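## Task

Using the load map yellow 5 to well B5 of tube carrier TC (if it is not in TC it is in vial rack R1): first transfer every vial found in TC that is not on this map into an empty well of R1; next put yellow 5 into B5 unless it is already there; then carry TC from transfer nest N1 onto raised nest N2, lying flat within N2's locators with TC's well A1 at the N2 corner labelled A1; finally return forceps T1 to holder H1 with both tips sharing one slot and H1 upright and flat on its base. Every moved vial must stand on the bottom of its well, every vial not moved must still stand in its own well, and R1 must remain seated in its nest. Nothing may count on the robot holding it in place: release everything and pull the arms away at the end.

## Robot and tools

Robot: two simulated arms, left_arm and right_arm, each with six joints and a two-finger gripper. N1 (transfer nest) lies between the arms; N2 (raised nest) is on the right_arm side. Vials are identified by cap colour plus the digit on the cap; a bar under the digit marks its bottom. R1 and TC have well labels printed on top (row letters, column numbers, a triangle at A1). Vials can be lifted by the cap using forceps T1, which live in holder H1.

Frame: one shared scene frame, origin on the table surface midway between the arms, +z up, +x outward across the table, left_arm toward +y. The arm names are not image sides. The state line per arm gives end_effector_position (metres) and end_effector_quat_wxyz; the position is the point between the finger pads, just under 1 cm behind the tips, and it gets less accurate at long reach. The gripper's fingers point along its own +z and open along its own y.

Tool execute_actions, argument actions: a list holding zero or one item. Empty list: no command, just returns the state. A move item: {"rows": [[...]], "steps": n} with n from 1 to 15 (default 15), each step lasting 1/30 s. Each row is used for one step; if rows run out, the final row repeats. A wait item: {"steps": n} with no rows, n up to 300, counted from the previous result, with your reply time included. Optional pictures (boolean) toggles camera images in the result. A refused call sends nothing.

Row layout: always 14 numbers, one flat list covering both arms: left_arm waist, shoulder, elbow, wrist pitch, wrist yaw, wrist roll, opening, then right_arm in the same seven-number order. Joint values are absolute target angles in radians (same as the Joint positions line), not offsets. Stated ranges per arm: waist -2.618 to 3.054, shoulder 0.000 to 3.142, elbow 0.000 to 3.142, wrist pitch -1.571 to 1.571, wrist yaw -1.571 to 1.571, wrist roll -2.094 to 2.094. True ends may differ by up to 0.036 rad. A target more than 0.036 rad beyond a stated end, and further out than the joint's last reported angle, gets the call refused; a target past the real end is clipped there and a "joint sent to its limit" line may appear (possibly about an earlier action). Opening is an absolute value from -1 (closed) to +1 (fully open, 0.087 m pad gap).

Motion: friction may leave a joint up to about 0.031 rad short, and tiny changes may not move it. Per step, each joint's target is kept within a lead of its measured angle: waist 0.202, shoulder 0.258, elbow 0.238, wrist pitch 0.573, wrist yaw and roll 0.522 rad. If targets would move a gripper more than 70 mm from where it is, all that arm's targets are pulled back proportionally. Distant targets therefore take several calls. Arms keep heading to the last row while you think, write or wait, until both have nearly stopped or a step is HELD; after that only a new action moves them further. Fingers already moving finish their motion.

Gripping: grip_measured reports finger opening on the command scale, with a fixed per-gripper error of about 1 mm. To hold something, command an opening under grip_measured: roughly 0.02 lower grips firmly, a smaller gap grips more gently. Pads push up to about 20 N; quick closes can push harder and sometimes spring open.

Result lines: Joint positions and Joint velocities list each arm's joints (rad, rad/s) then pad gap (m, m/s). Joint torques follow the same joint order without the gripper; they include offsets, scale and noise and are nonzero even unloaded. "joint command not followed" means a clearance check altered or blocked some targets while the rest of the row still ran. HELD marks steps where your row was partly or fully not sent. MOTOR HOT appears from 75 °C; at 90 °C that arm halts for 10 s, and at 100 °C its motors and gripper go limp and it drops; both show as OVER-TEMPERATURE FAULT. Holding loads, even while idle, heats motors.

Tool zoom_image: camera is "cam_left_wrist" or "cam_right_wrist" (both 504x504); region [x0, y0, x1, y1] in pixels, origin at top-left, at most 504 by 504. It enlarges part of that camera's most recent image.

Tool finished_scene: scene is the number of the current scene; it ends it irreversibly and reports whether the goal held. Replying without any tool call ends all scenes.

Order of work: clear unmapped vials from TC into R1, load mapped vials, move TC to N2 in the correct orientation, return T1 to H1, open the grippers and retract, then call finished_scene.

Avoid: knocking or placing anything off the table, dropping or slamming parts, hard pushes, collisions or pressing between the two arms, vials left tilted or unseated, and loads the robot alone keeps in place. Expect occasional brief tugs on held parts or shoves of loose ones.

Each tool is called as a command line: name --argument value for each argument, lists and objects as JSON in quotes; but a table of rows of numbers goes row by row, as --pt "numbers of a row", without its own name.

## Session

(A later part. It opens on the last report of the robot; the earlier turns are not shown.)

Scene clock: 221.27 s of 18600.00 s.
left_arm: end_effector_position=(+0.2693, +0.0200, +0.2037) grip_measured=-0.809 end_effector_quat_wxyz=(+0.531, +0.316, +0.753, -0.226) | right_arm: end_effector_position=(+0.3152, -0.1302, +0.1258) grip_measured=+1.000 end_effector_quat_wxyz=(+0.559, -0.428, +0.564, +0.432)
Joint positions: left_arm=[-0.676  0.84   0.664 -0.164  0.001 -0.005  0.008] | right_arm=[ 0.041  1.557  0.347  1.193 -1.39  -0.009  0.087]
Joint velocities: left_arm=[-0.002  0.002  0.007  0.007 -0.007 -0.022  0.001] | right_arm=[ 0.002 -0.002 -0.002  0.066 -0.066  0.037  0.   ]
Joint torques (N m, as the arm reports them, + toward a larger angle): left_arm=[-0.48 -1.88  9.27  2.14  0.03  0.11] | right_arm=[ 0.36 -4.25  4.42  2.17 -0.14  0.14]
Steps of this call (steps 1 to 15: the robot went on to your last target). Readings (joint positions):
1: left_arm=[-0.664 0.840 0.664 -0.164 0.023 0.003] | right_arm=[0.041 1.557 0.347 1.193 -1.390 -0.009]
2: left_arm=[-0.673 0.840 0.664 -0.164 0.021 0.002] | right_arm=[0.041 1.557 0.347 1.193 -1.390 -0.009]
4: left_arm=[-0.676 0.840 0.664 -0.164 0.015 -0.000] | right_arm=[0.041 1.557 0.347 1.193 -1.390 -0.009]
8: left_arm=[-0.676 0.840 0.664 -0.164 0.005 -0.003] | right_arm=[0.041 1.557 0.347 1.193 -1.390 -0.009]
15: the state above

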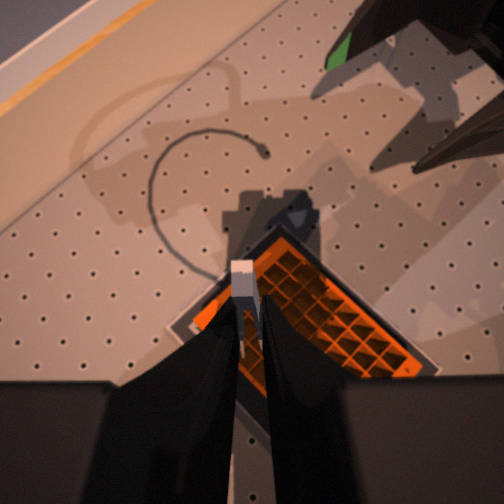

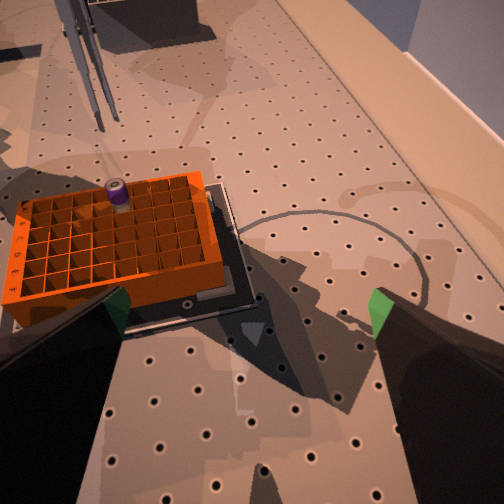

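execute_actions --actions '[{"rows":[[-0.686,0.83,0.66,-0.125,-0.01,-0.01,-0.81,0.045,1.555,0.346,1.22,-1.4,0,1],[-0.69,0.84,0.645,-0.11,-0.01,-0.01,-0.81,0.045,1.555,0.346,1.22,-1.4,0,1],[-0.695,0.85,0.635,-0.095,-0.01,-0.01,-0.81,0.045,1.555,0.346,1.22,-1.4,0,1],[-0.7,0.855,0.625,-0.08,-0.01,-0.01,-0.81,0.045,1.555,0.346,1.22,-1.4,0,1],[-0.705,0.855,0.615,-0.065,-0.01,-0.01,-0.81,0.045,1.555,0.346,1.22,-1.4,0,1],[-0.71,0.855,0.605,-0.05,-0.01,-0.01,-0.81,0.045,1.555,0.346,1.22,-1.4,0,1],[-0.715,0.855,0.595,-0.035,-0.01,-0.01,-0.81,0.045,1.555,0.346,1.22,-1.4,0,1],[-0.72,0.855,0.585,-0.02,-0.01,-0.01,-0.81,0.045,1.555,0.346,1.22,-1.4,0,1],[-0.724,0.855,0.575,-0.005,-0.01,-0.01,-0.81,0.045,1.555,0.346,1.22,-1.4,0,1],[-0.724,0.855,0.565,0.01,-0.01,-0.01,-0.8,0.045,1.555,0.346,1.22,-1.4,0,1],[-0.724,0.855,0.555,0.022,-0.01,-0.01,-0.79,0.045,1.555,0.346,1.22,-1.4,0,1],[-0.724,0.855,0.545,0.022,-0.01,-0.01,-0.78,0.045,1.555,0.346,1.22,-1.4,0,1],[-0.724,0.855,0.536,0.022,-0.01,-0.01,-0.77,0.045,1.555,0.346,1.22,-1.4,0,1]],"steps":15}]' --pictures false

execute_actions --actions '[{"steps":12}]'

zoom_image --camera "cam_left_wrist" --region '[200, 280, 300, 400]'

zoom_image --camera "cam_right_wrist" --region '[50, 90, 190, 230]'

Scene clock: 246.80 s of 18600.00 s.
left_arm: end_effector_position=(+0.2635, +0.0087, +0.1847) grip_measured=-0.770 end_effector_quat_wxyz=(+0.539, +0.326, +0.738, -0.241) | right_arm: end_effector_position=(+0.3152, -0.1302, +0.1258) grip_measured=+1.000 end_effector_quat_wxyz=(+0.559, -0.428, +0.564, +0.432)
Joint positions: left_arm=[-0.715  0.84   0.559 -0.027 -0.002 -0.005  0.01 ] | right_arm=[ 0.041  1.557  0.347  1.193 -1.39  -0.009  0.087]
Joint velocities: left_arm=[-0.002 -0.007 -0.149 -0.007  0.037 -0.037 -0.   ] | right_arm=[ 0.002 -0.012  0.012 -0.022  0.037 -0.037  0.   ]
Joint torques (N m, as the arm reports them, + toward a larger angle): left_arm=[-0.74  0.26  6.46  2.3   0.02  0.12] | right_arm=[ 0.38 -4.25  4.43  2.17 -0.14  0.15]
Steps of this call (steps 1 to 15: the robot went on to your last target; steps 16 to 90: nothing new was sent; then 22.03 s passed at rest; steps 91 to 105: all 15 steps of this action). Readings (joint positions):
91: left_arm=[-0.676 0.840 0.664 -0.163 -0.001 -0.005] | right_arm=[0.041 1.557 0.347 1.193 -1.390 -0.009]
92: left_arm=[-0.676 0.840 0.664 -0.159 -0.001 -0.005] | right_arm=[0.041 1.557 0.347 1.193 -1.390 -0.009]
94: left_arm=[-0.682 0.840 0.661 -0.142 -0.002 -0.005] | right_arm=[0.041 1.557 0.347 1.193 -1.390 -0.009]
98: left_arm=[-0.702 0.840 0.628 -0.089 -0.002 -0.005] | right_arm=[0.041 1.557 0.347 1.193 -1.390 -0.009]
105: the state above

Scene clock: 247.20 s of 18600.00 s.
left_arm: end_effector_position=(+0.2648, +0.0073, +0.1876) grip_measured=-0.770 end_effector_quat_wxyz=(+0.546, +0.324, +0.733, -0.244) | right_arm: end_effector_position=(+0.3152, -0.1302, +0.1258) grip_measured=+1.000 end_effector_quat_wxyz=(+0.559, -0.428, +0.564, +0.432)
Joint positions: left_arm=[-0.715  0.84   0.555 -0.004 -0.002 -0.005  0.01 ] | right_arm=[ 0.041  1.557  0.347  1.193 -1.39  -0.009  0.087]
Joint velocities: left_arm=[-0.002 -0.002 -0.007 -0.007  0.037 -0.022  0.   ] | right_arm=[ 0.017  0.012 -0.002  0.051  0.066 -0.066  0.   ]
Joint torques (N m, as the arm reports them, + toward a larger angle): left_arm=[-0.7   0.33  6.23  2.13  0.02  0.12] | right_arm=[ 0.37 -4.25  4.43  2.16 -0.14  0.14]
Steps of this call (steps 1 to 12: the robot went on to your last target). Readings (joint positions):
1: left_arm=[-0.715 0.840 0.556 -0.025 -0.002 -0.005] | right_arm=[0.041 1.557 0.347 1.193 -1.390 -0.009]
2: left_arm=[-0.715 0.840 0.555 -0.023 -0.002 -0.005] | right_arm=[0.041 1.557 0.347 1.193 -1.390 -0.009]
4: left_arm=[-0.715 0.840 0.555 -0.016 -0.002 -0.005] | right_arm=[0.041 1.557 0.347 1.193 -1.390 -0.009]
8: left_arm=[-0.715 0.840 0.555 -0.007 -0.002 -0.005] | right_arm=[0.041 1.557 0.347 1.193 -1.390 -0.009]
12: the state above

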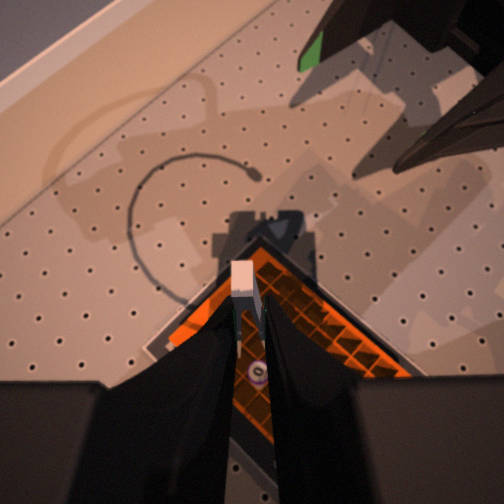

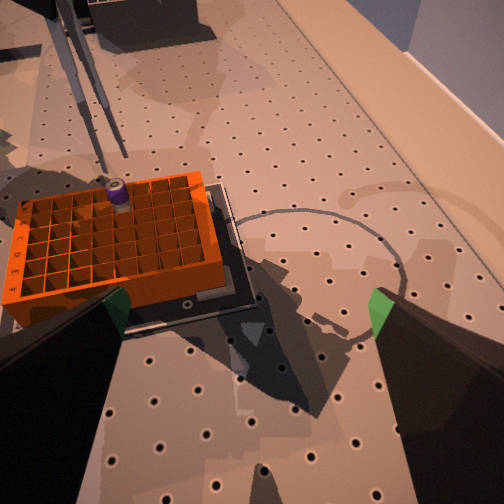

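Region (200, 280, 300, 400) of cam_left_wrist's 504x504 image, scaled by 4.200, with more detail than that image has.

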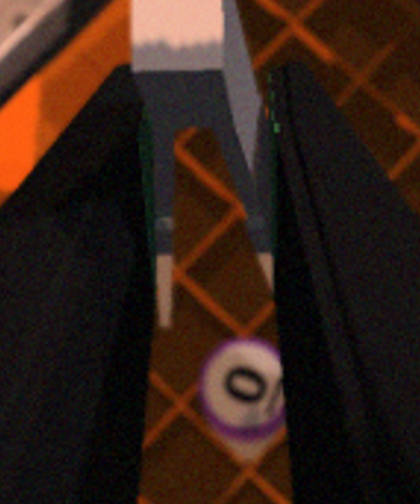

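Region (50, 90, 190, 230) of cam_right_wrist's 504x504 image, scaled by 3.600, with more detail than that image has.

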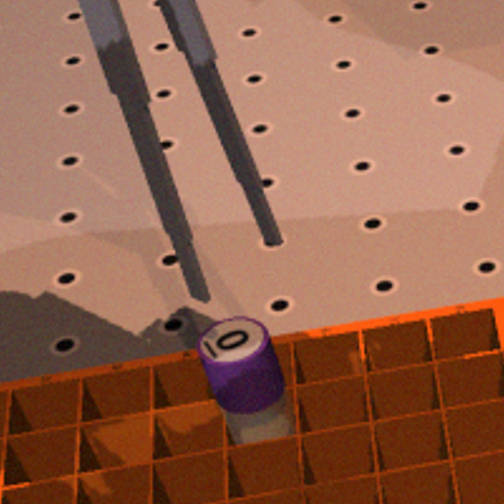

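execute_actions --actions '[{"rows":[[-0.73,0.83,0.536,0.022,-0.01,-0.01,-0.77,0.045,1.555,0.346,1.22,-1.4,0,1],[-0.735,0.815,0.53,0.022,-0.01,-0.01,-0.77,0.045,1.555,0.346,1.22,-1.4,0,1],[-0.733,0.81,0.524,0.022,-0.01,-0.01,-0.77,0.045,1.555,0.346,1.22,-1.4,0,1],[-0.733,0.805,0.518,0.025,-0.01,-0.01,-0.77,0.045,1.555,0.346,1.22,-1.4,0,1],[-0.733,0.8,0.512,0.03,-0.01,-0.01,-0.77,0.045,1.555,0.346,1.22,-1.4,0,1],[-0.733,0.795,0.506,0.035,-0.01,-0.01,-0.77,0.045,1.555,0.346,1.22,-1.4,0,1],[-0.733,0.79,0.5,0.04,-0.01,-0.01,-0.77,0.045,1.555,0.346,1.22,-1.4,0,1],[-0.733,0.787,0.494,0.04,-0.01,-0.01,-0.77,0.045,1.555,0.346,1.22,-1.4,0,1],[-0.733,0.787,0.488,0.04,-0.01,-0.01,-0.77,0.045,1.555,0.346,1.22,-1.4,0,1],[-0.733,0.787,0.482,0.04,-0.01,-0.01,-0.77,0.045,1.555,0.346,1.22,-1.4,0,1]],"steps":15}]' --pictures false

execute_actions --actions '[{"steps":8}]'

zoom_image --camera "cam_left_wrist" --region '[200, 280, 300, 400]'

zoom_image --camera "cam_right_wrist" --region '[50, 90, 190, 230]'

Scene clock: 266.27 s of 18600.00 s.
left_arm: end_effector_position=(+0.2581, +0.0106, +0.1769) grip_measured=-0.770 end_effector_quat_wxyz=(+0.545, +0.327, +0.732, -0.246) | right_arm: end_effector_position=(+0.3152, -0.1302, +0.1258) grip_measured=+1.000 end_effector_quat_wxyz=(+0.559, -0.428, +0.564, +0.432)
Joint positions: left_arm=[-0.724  0.805  0.502  0.014 -0.003 -0.005  0.01 ] | right_arm=[ 0.041  1.557  0.347  1.193 -1.39  -0.009  0.087]
Joint velocities: left_arm=[-0.002  0.002  0.017 -0.037 -0.037 -0.066 -0.   ] | right_arm=[-0.007  0.007 -0.002 -0.007 -0.007  0.022  0.   ]
Joint torques (N m, as the arm reports them, + toward a larger angle): left_arm=[-0.71 -1.63  6.08  2.19  0.02  0.12] | right_arm=[ 0.37 -4.25  4.42  2.17 -0.14  0.15]
Steps of this call (steps 1 to 30: the robot went on to your last target; steps 31 to 90: nothing new was sent; then 15.57 s passed at rest; steps 91 to 105: all 15 steps of this action). Readings (joint positions):
91: left_arm=[-0.716 0.840 0.555 -0.002 -0.003 -0.005] | right_arm=[0.041 1.557 0.347 1.193 -1.390 -0.009]
92: left_arm=[-0.718 0.840 0.555 -0.002 -0.003 -0.005] | right_arm=[0.041 1.557 0.347 1.193 -1.390 -0.009]
94: left_arm=[-0.723 0.835 0.552 -0.000 -0.003 -0.005] | right_arm=[0.041 1.557 0.347 1.193 -1.390 -0.009]
98: left_arm=[-0.724 0.812 0.528 0.009 -0.003 -0.005] | right_arm=[0.041 1.557 0.347 1.193 -1.390 -0.009]
105: the state above

Scene clock: 266.53 s of 18600.00 s.
left_arm: end_effector_position=(+0.2582, +0.0105, +0.1772) grip_measured=-0.770 end_effector_quat_wxyz=(+0.545, +0.327, +0.732, -0.247) | right_arm: end_effector_position=(+0.3152, -0.1302, +0.1258) grip_measured=+1.000 end_effector_quat_wxyz=(+0.559, -0.428, +0.564, +0.432)
Joint positions: left_arm=[-0.724  0.805  0.502  0.015 -0.003 -0.005  0.01 ] | right_arm=[ 0.041  1.557  0.347  1.193 -1.39  -0.009  0.087]
Joint velocities: left_arm=[ 0.007  0.007  0.002 -0.007  0.007  0.022 -0.   ] | right_arm=[ 0.007  0.002 -0.012  0.037 -0.022 -0.007  0.   ]
Joint torques (N m, as the arm reports them, + toward a larger angle): left_arm=[-0.71 -1.61  6.12  2.17  0.02  0.12] | right_arm=[ 0.37 -4.25  4.42  2.16 -0.14  0.14]
Steps of this call (steps 1 to 8: the robot went on to your last target). Readings (joint positions):
1: left_arm=[-0.724 0.805 0.502 0.014 -0.003 -0.005] | right_arm=[0.041 1.557 0.347 1.193 -1.390 -0.009]
2: left_arm=[-0.724 0.805 0.502 0.015 -0.003 -0.005] | right_arm=[0.041 1.557 0.347 1.193 -1.390 -0.009]
4: left_arm=[-0.724 0.805 0.502 0.015 -0.003 -0.005] | right_arm=[0.041 1.557 0.347 1.193 -1.390 -0.009]
8: the state above

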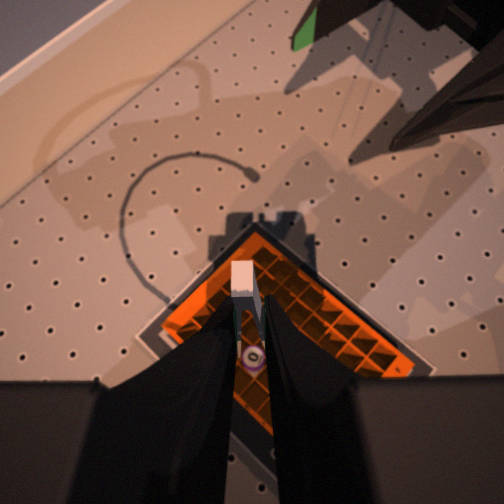

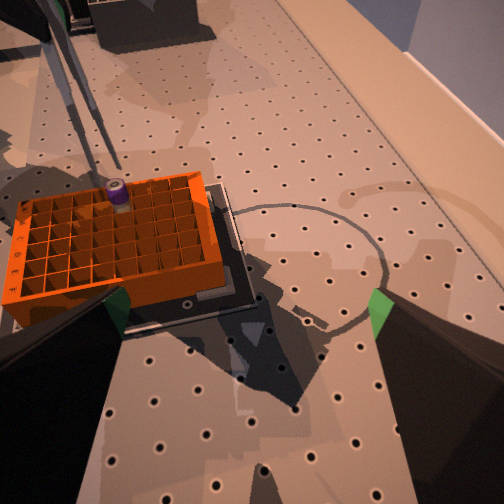

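Region (200, 280, 300, 400) of cam_left_wrist's 504x504 image, scaled by 4.200, with more detail than that image has.

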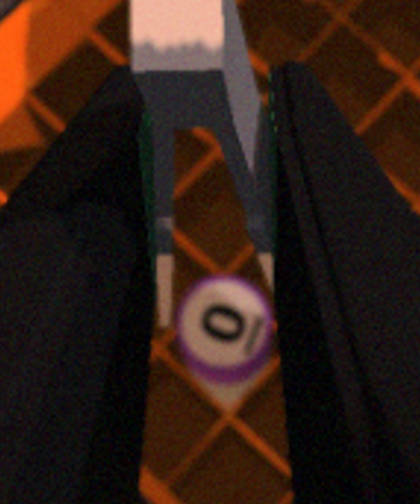

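Region (50, 90, 190, 230) of cam_right_wrist's 504x504 image, scaled by 3.600, with more detail than that image has.

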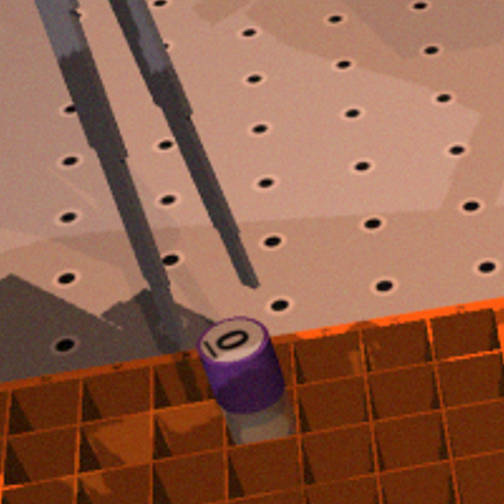

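execute_actions --actions '[{"rows":[[-0.733,0.792,0.482,0.05,-0.01,-0.01,-0.77,0.045,1.555,0.346,1.22,-1.4,0,1],[-0.733,0.792,0.477,0.056,-0.01,-0.01,-0.77,0.045,1.555,0.346,1.22,-1.4,0,1],[-0.733,0.792,0.472,0.061,-0.01,-0.01,-0.77,0.045,1.555,0.346,1.22,-1.4,0,1],[-0.733,0.792,0.467,0.066,-0.01,-0.01,-0.77,0.045,1.555,0.346,1.22,-1.4,0,1],[-0.733,0.792,0.462,0.071,-0.01,-0.01,-0.77,0.045,1.555,0.346,1.22,-1.4,0,1],[-0.733,0.792,0.457,0.076,-0.01,-0.01,-0.77,0.045,1.555,0.346,1.22,-1.4,0,1],[-0.733,0.792,0.452,0.081,-0.01,-0.01,-0.77,0.045,1.555,0.346,1.22,-1.4,0,1],[-0.733,0.792,0.447,0.086,-0.01,-0.01,-0.77,0.045,1.555,0.346,1.22,-1.4,0,1],[-0.733,0.792,0.442,0.09,-0.01,-0.01,-0.77,0.045,1.555,0.346,1.22,-1.4,0,1],[-0.733,0.792,0.437,0.09,-0.01,-0.01,-0.77,0.045,1.555,0.346,1.22,-1.4,0,1],[-0.733,0.792,0.432,0.09,-0.01,-0.01,-0.77,0.045,1.555,0.346,1.22,-1.4,0,1]],"steps":15}]' --pictures false

execute_actions --actions '[{"steps":8}]'

zoom_image --camera "cam_left_wrist" --region '[200, 280, 300, 400]'

zoom_image --camera "cam_right_wrist" --region '[70, 130, 170, 230]'

Scene clock: 285.47 s of 18600.00 s.
left_arm: end_effector_position=(+0.2569, +0.0120, +0.1628) grip_measured=-0.770 end_effector_quat_wxyz=(+0.542, +0.328, +0.734, -0.245) | right_arm: end_effector_position=(+0.3152, -0.1302, +0.1258) grip_measured=+1.000 end_effector_quat_wxyz=(+0.559, -0.428, +0.564, +0.432)
Joint positions: left_arm=[-0.724  0.805  0.452  0.057 -0.003 -0.005  0.01 ] | right_arm=[ 0.041  1.557  0.347  1.193 -1.39  -0.009  0.087]
Joint velocities: left_arm=[ 0.012 -0.002 -0.022  0.022  0.037  0.007 -0.001] | right_arm=[ 0.002  0.007 -0.007  0.007 -0.081 -0.037  0.   ]
Joint torques (N m, as the arm reports them, + toward a larger angle): left_arm=[-0.72 -1.25  6.11  2.23  0.02  0.12] | right_arm=[ 0.38 -4.25  4.42  2.17 -0.14  0.15]
Steps of this call (steps 1 to 15: the robot went on to your last target; steps 16 to 90: nothing new was sent; then 15.43 s passed at rest; steps 91 to 105: all 15 steps of this action). Readings (joint positions):
91: left_arm=[-0.724 0.805 0.502 0.017 -0.003 -0.005] | right_arm=[0.041 1.557 0.347 1.193 -1.390 -0.009]
92: left_arm=[-0.724 0.805 0.502 0.019 -0.003 -0.005] | right_arm=[0.041 1.557 0.347 1.193 -1.390 -0.009]
94: left_arm=[-0.724 0.805 0.501 0.026 -0.003 -0.005] | right_arm=[0.041 1.557 0.347 1.193 -1.390 -0.009]
98: left_arm=[-0.724 0.805 0.481 0.048 -0.003 -0.005] | right_arm=[0.041 1.557 0.347 1.193 -1.390 -0.009]
105: the state above

Scene clock: 285.73 s of 18600.00 s.
left_arm: end_effector_position=(+0.2574, +0.0114, +0.1645) grip_measured=-0.770 end_effector_quat_wxyz=(+0.545, +0.327, +0.732, -0.246) | right_arm: end_effector_position=(+0.3152, -0.1302, +0.1258) grip_measured=+1.000 end_effector_quat_wxyz=(+0.559, -0.428, +0.564, +0.432)
Joint positions: left_arm=[-0.724  0.805  0.452  0.064 -0.003 -0.005  0.01 ] | right_arm=[ 0.041  1.557  0.347  1.193 -1.39  -0.009  0.087]
Joint velocities: left_arm=[ 0.007  0.027  0.007  0.051  0.037 -0.022  0.   ] | right_arm=[-0.002  0.002  0.002 -0.066  0.051  0.037  0.   ]
Joint torques (N m, as the arm reports them, + toward a larger angle): left_arm=[-0.72 -1.26  6.11  2.11  0.02  0.12] | right_arm=[ 0.37 -4.25  4.44  2.17 -0.14  0.14]
Steps of this call (steps 1 to 8: the robot went on to your last target). Readings (joint positions):
1: left_arm=[-0.724 0.805 0.452 0.058 -0.003 -0.005] | right_arm=[0.041 1.557 0.347 1.193 -1.390 -0.009]
2: left_arm=[-0.724 0.805 0.452 0.059 -0.003 -0.005] | right_arm=[0.041 1.557 0.347 1.193 -1.390 -0.009]
4: left_arm=[-0.724 0.805 0.452 0.062 -0.003 -0.005] | right_arm=[0.041 1.557 0.347 1.193 -1.390 -0.009]
8: the state above

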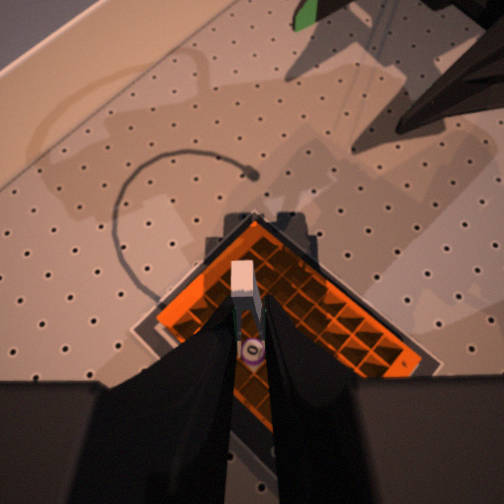

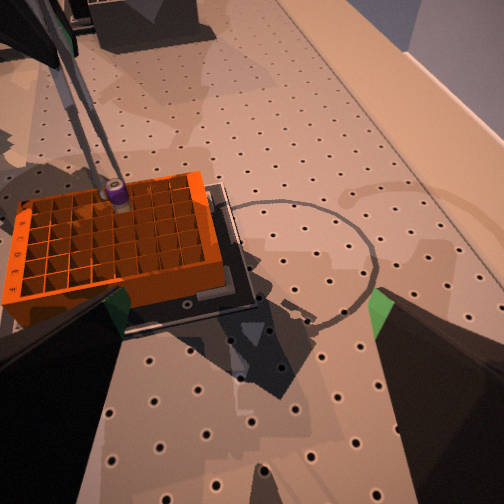

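Region (200, 280, 300, 400) of cam_left_wrist's 504x504 image, scaled by 4.200, with more detail than that image has.

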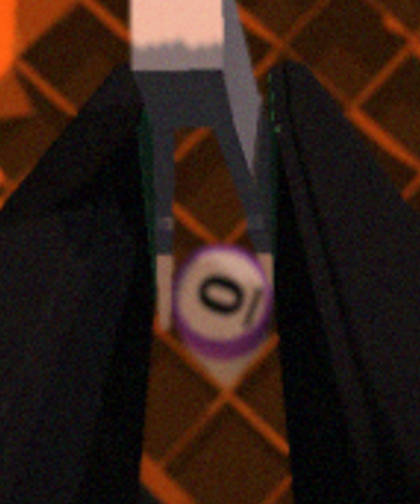

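Region (70, 130, 170, 230) of cam_right_wrist's 504x504 image, scaled by 5.040, with more detail than that image has.

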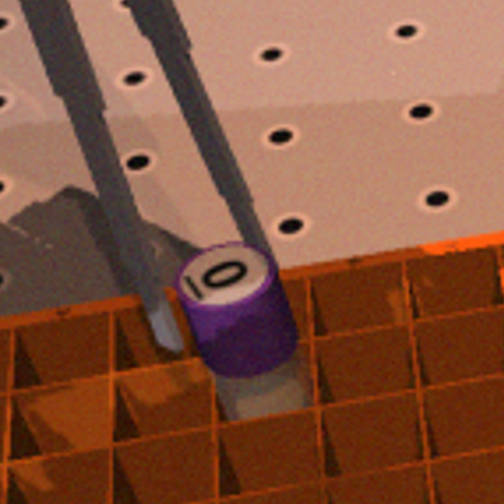

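execute_actions --actions '[{"rows":[[-0.72,0.792,0.432,0.1,-0.01,-0.01,-0.77,0.045,1.555,0.346,1.22,-1.4,0,1],[-0.72,0.792,0.432,0.1,-0.01,-0.01,-0.77,0.045,1.555,0.346,1.22,-1.4,0,1],[-0.72,0.792,0.432,0.1,-0.01,-0.01,-0.77,0.045,1.555,0.346,1.22,-1.4,0,1],[-0.72,0.792,0.432,0.1,-0.01,-0.01,-0.77,0.045,1.555,0.346,1.22,-1.4,0,1],[-0.72,0.792,0.432,0.1,-0.01,-0.01,-0.77,0.045,1.555,0.346,1.22,-1.4,0,1],[-0.72,0.792,0.432,0.1,-0.01,-0.01,-0.775,0.045,1.555,0.346,1.22,-1.4,0,1],[-0.72,0.792,0.432,0.1,-0.01,-0.01,-0.78,0.045,1.555,0.346,1.22,-1.4,0,1],[-0.72,0.792,0.432,0.1,-0.01,-0.01,-0.785,0.045,1.555,0.346,1.22,-1.4,0,1],[-0.72,0.792,0.432,0.1,-0.01,-0.01,-0.79,0.045,1.555,0.346,1.22,-1.4,0,1],[-0.72,0.792,0.432,0.1,-0.01,-0.01,-0.795,0.045,1.555,0.346,1.22,-1.4,0,1],[-0.72,0.792,0.432,0.1,-0.01,-0.01,-0.8,0.045,1.555,0.346,1.22,-1.4,0,1],[-0.72,0.792,0.432,0.1,-0.01,-0.01,-0.805,0.045,1.555,0.346,1.22,-1.4,0,1],[-0.72,0.792,0.432,0.1,-0.01,-0.01,-0.81,0.045,1.555,0.346,1.22,-1.4,0,1],[-0.72,0.792,0.432,0.1,-0.01,-0.01,-0.815,0.045,1.555,0.346,1.22,-1.4,0,1]],"steps":15}]'

zoom_image --camera "cam_left_wrist" --region '[200, 280, 300, 400]'

zoom_image --camera "cam_right_wrist" --region '[70, 130, 170, 230]'

Scene clock: 308.93 s of 18600.00 s.
left_arm: end_effector_position=(+0.2582, +0.0106, +0.1668) grip_measured=-0.813 end_effector_quat_wxyz=(+0.549, +0.326, +0.729, -0.248) | right_arm: end_effector_position=(+0.3152, -0.1302, +0.1258) grip_measured=+1.000 end_effector_quat_wxyz=(+0.559, -0.428, +0.564, +0.432)
Joint positions: left_arm=[-0.724  0.805  0.452  0.075 -0.003 -0.005  0.008] | right_arm=[ 0.041  1.557  0.347  1.193 -1.39  -0.009  0.087]
Joint velocities: left_arm=[-0.007 -0.012  0.012  0.007  0.051  0.022 -0.001] | right_arm=[-0.007 -0.002 -0.007 -0.037  0.022 -0.051  0.   ]
Joint torques (N m, as the arm reports them, + toward a larger angle): left_arm=[ 0.31 -1.27  6.11  2.16  0.02  0.12] | right_arm=[ 0.37 -4.24  4.43  2.17 -0.14  0.14]
Steps of this call (steps 1 to 15: the robot went on to your last target; steps 16 to 90: nothing new was sent; then 19.70 s passed at rest; steps 91 to 105: all 15 steps of this action). Readings (joint positions):
91: left_arm=[-0.724 0.805 0.452 0.067 -0.003 -0.005] | right_arm=[0.041 1.557 0.347 1.193 -1.390 -0.009]
92: left_arm=[-0.724 0.805 0.452 0.068 -0.003 -0.005] | right_arm=[0.041 1.557 0.347 1.193 -1.390 -0.009]
94: left_arm=[-0.724 0.805 0.452 0.071 -0.003 -0.005] | right_arm=[0.041 1.557 0.347 1.193 -1.390 -0.009]
98: left_arm=[-0.724 0.805 0.452 0.074 -0.003 -0.005] | right_arm=[0.041 1.557 0.347 1.193 -1.390 -0.009]
105: the state above

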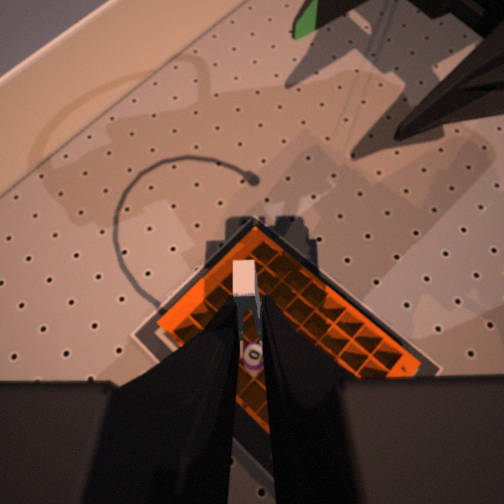

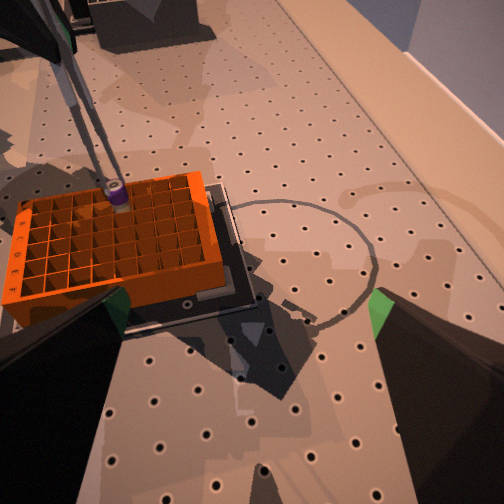

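Region (200, 280, 300, 400) of cam_left_wrist's 504x504 image, scaled by 4.200, with more detail than that image has.

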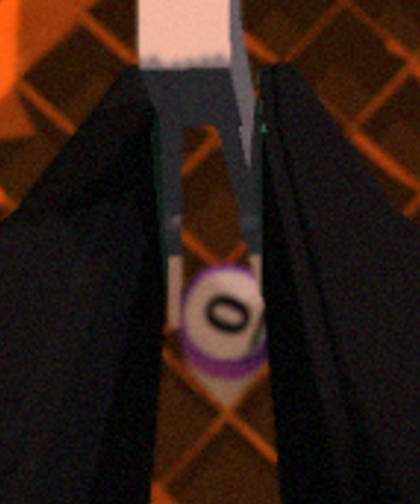

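Region (70, 130, 170, 230) of cam_right_wrist's 504x504 image, scaled by 5.040, with more detail than that image has.

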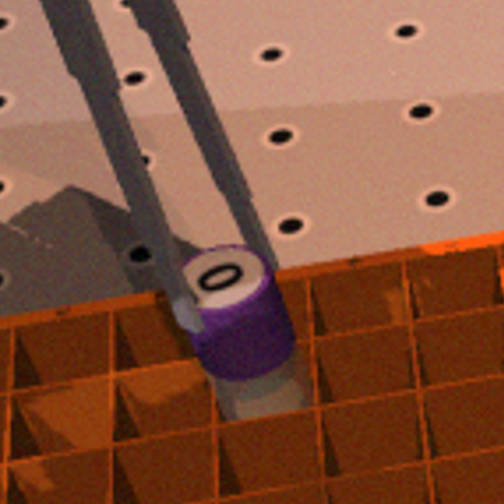

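execute_actions --actions '[{"rows":[[-0.72,0.792,0.432,0.1,-0.01,-0.01,-0.8,0.045,1.555,0.346,1.22,-1.4,0,1],[-0.72,0.792,0.432,0.1,-0.01,-0.01,-0.785,0.045,1.555,0.346,1.22,-1.4,0,1],[-0.72,0.792,0.432,0.1,-0.01,-0.01,-0.775,0.045,1.555,0.346,1.22,-1.4,0,1],[-0.72,0.792,0.428,0.105,-0.01,-0.01,-0.775,0.045,1.555,0.346,1.22,-1.4,0,1],[-0.72,0.792,0.423,0.11,-0.01,-0.01,-0.775,0.045,1.555,0.346,1.22,-1.4,0,1],[-0.72,0.792,0.418,0.113,-0.01,-0.01,-0.775,0.045,1.555,0.346,1.22,-1.4,0,1],[-0.72,0.792,0.413,0.113,-0.01,-0.01,-0.775,0.045,1.555,0.346,1.22,-1.4,0,1]],"steps":15}]' --pictures false

execute_actions --actions '[{"rows":[[-0.72,0.792,0.413,0.113,-0.01,-0.01,-0.775,0.045,1.555,0.346,1.22,-1.4,0,1],[-0.72,0.792,0.413,0.113,-0.01,-0.01,-0.775,0.045,1.555,0.346,1.22,-1.4,0,1],[-0.72,0.792,0.413,0.113,-0.01,-0.01,-0.78,0.045,1.555,0.346,1.22,-1.4,0,1],[-0.72,0.792,0.413,0.113,-0.01,-0.01,-0.785,0.045,1.555,0.346,1.22,-1.4,0,1],[-0.72,0.792,0.413,0.113,-0.01,-0.01,-0.79,0.045,1.555,0.346,1.22,-1.4,0,1],[-0.72,0.792,0.413,0.113,-0.01,-0.01,-0.795,0.045,1.555,0.346,1.22,-1.4,0,1],[-0.72,0.792,0.413,0.113,-0.01,-0.01,-0.8,0.045,1.555,0.346,1.22,-1.4,0,1],[-0.72,0.792,0.413,0.113,-0.01,-0.01,-0.805,0.045,1.555,0.346,1.22,-1.4,0,1],[-0.72,0.792,0.413,0.113,-0.01,-0.01,-0.81,0.045,1.555,0.346,1.22,-1.4,0,1],[-0.72,0.792,0.413,0.113,-0.01,-0.01,-0.815,0.045,1.555,0.346,1.22,-1.4,0,1],[-0.72,0.792,0.413,0.113,-0.01,-0.01,-0.82,0.045,1.555,0.346,1.22,-1.4,0,1]],"steps":15}]'

zoom_image --camera "cam_left_wrist" --region '[200, 280, 300, 400]'

zoom_image --camera "cam_right_wrist" --region '[70, 130, 170, 230]'

Scene clock: 330.80 s of 18600.00 s.
left_arm: end_effector_position=(+0.2574, +0.0114, +0.1610) grip_measured=-0.775 end_effector_quat_wxyz=(+0.547, +0.326, +0.730, -0.247) | right_arm: end_effector_position=(+0.3152, -0.1302, +0.1258) grip_measured=+1.000 end_effector_quat_wxyz=(+0.559, -0.428, +0.564, +0.432)
Joint positions: left_arm=[-0.724  0.805  0.433  0.088 -0.003 -0.005  0.01 ] | right_arm=[ 0.041  1.557  0.347  1.193 -1.39  -0.009  0.087]
Joint velocities: left_arm=[-0.017  0.007 -0.007 -0.022 -0.037  0.022 -0.   ] | right_arm=[ 0.002 -0.002  0.002 -0.007  0.066 -0.022  0.   ]
Joint torques (N m, as the arm reports them, + toward a larger angle): left_arm=[ 0.32 -1.3   6.07  2.11  0.02  0.12] | right_arm=[ 0.37 -4.25  4.43  2.16 -0.14  0.15]
Steps of this call (steps 1 to 15: the robot went on to your last target; steps 16 to 90: nothing new was sent; then 18.37 s passed at rest; steps 91 to 105: all 15 steps of this action). Readings (joint positions):
91: left_arm=[-0.724 0.805 0.452 0.075 -0.003 -0.005] | right_arm=[0.041 1.557 0.347 1.193 -1.390 -0.009]
92: left_arm=[-0.724 0.805 0.452 0.075 -0.003 -0.005] | right_arm=[0.041 1.557 0.347 1.193 -1.390 -0.009]
94: left_arm=[-0.724 0.805 0.452 0.075 -0.003 -0.005] | right_arm=[0.041 1.557 0.347 1.193 -1.390 -0.009]
98: left_arm=[-0.724 0.805 0.446 0.087 -0.003 -0.005] | right_arm=[0.041 1.557 0.347 1.193 -1.390 -0.009]
105: the state above

Scene clock: 331.30 s of 18600.00 s.
left_arm: end_effector_position=(+0.2575, +0.0114, +0.1611) grip_measured=-0.817 end_effector_quat_wxyz=(+0.547, +0.326, +0.730, -0.247) | right_arm: end_effector_position=(+0.3152, -0.1302, +0.1258) grip_measured=+1.000 end_effector_quat_wxyz=(+0.559, -0.428, +0.564, +0.432)
Joint positions: left_arm=[-0.724  0.805  0.433  0.089 -0.003 -0.005  0.008] | right_arm=[ 0.041  1.557  0.347  1.193 -1.39  -0.009  0.087]
Joint velocities: left_arm=[-0.017  0.032 -0.012  0.022  0.051 -0.051 -0.   ] | right_arm=[ 0.002  0.002 -0.007  0.095  0.007 -0.022  0.   ]
Joint torques (N m, as the arm reports them, + toward a larger angle): left_arm=[ 0.32 -1.25  6.08  2.16  0.02  0.12] | right_arm=[ 0.38 -4.25  4.42  2.17 -0.14  0.15]
Steps of this call (steps 1 to 15: all 15 steps of this action). Readings (joint positions):
1: left_arm=[-0.724 0.805 0.433 0.089 -0.003 -0.005] | right_arm=[0.041 1.557 0.347 1.193 -1.390 -0.009]
2: left_arm=[-0.724 0.805 0.433 0.089 -0.003 -0.005] | right_arm=[0.041 1.557 0.347 1.193 -1.390 -0.009]
4: left_arm=[-0.724 0.805 0.433 0.089 -0.003 -0.005] | right_arm=[0.041 1.557 0.347 1.193 -1.390 -0.009]
8: left_arm=[-0.724 0.805 0.433 0.089 -0.003 -0.005] | right_arm=[0.041 1.557 0.347 1.193 -1.390 -0.009]
15: the state above

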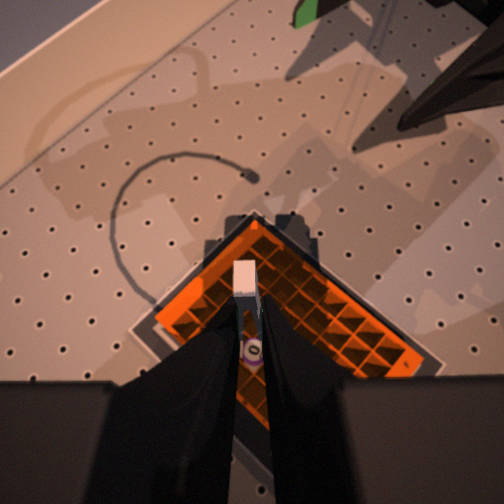

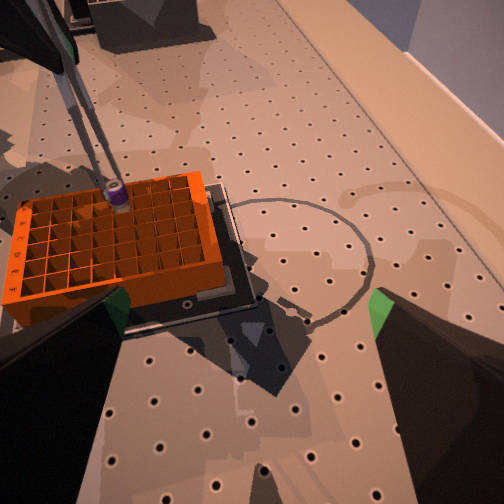

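Region (200, 280, 300, 400) of cam_left_wrist's 504x504 image, scaled by 4.200, with more detail than that image has.

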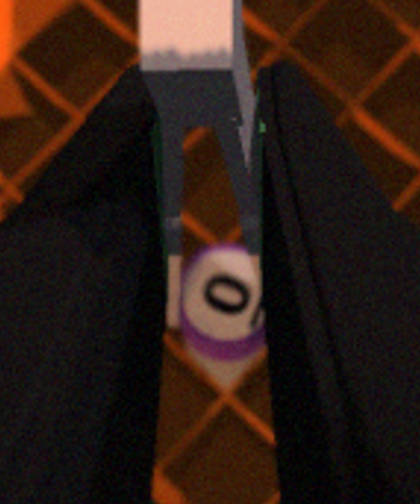

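Region (70, 130, 170, 230) of cam_right_wrist's 504x504 image, scaled by 5.040, with more detail than that image has.

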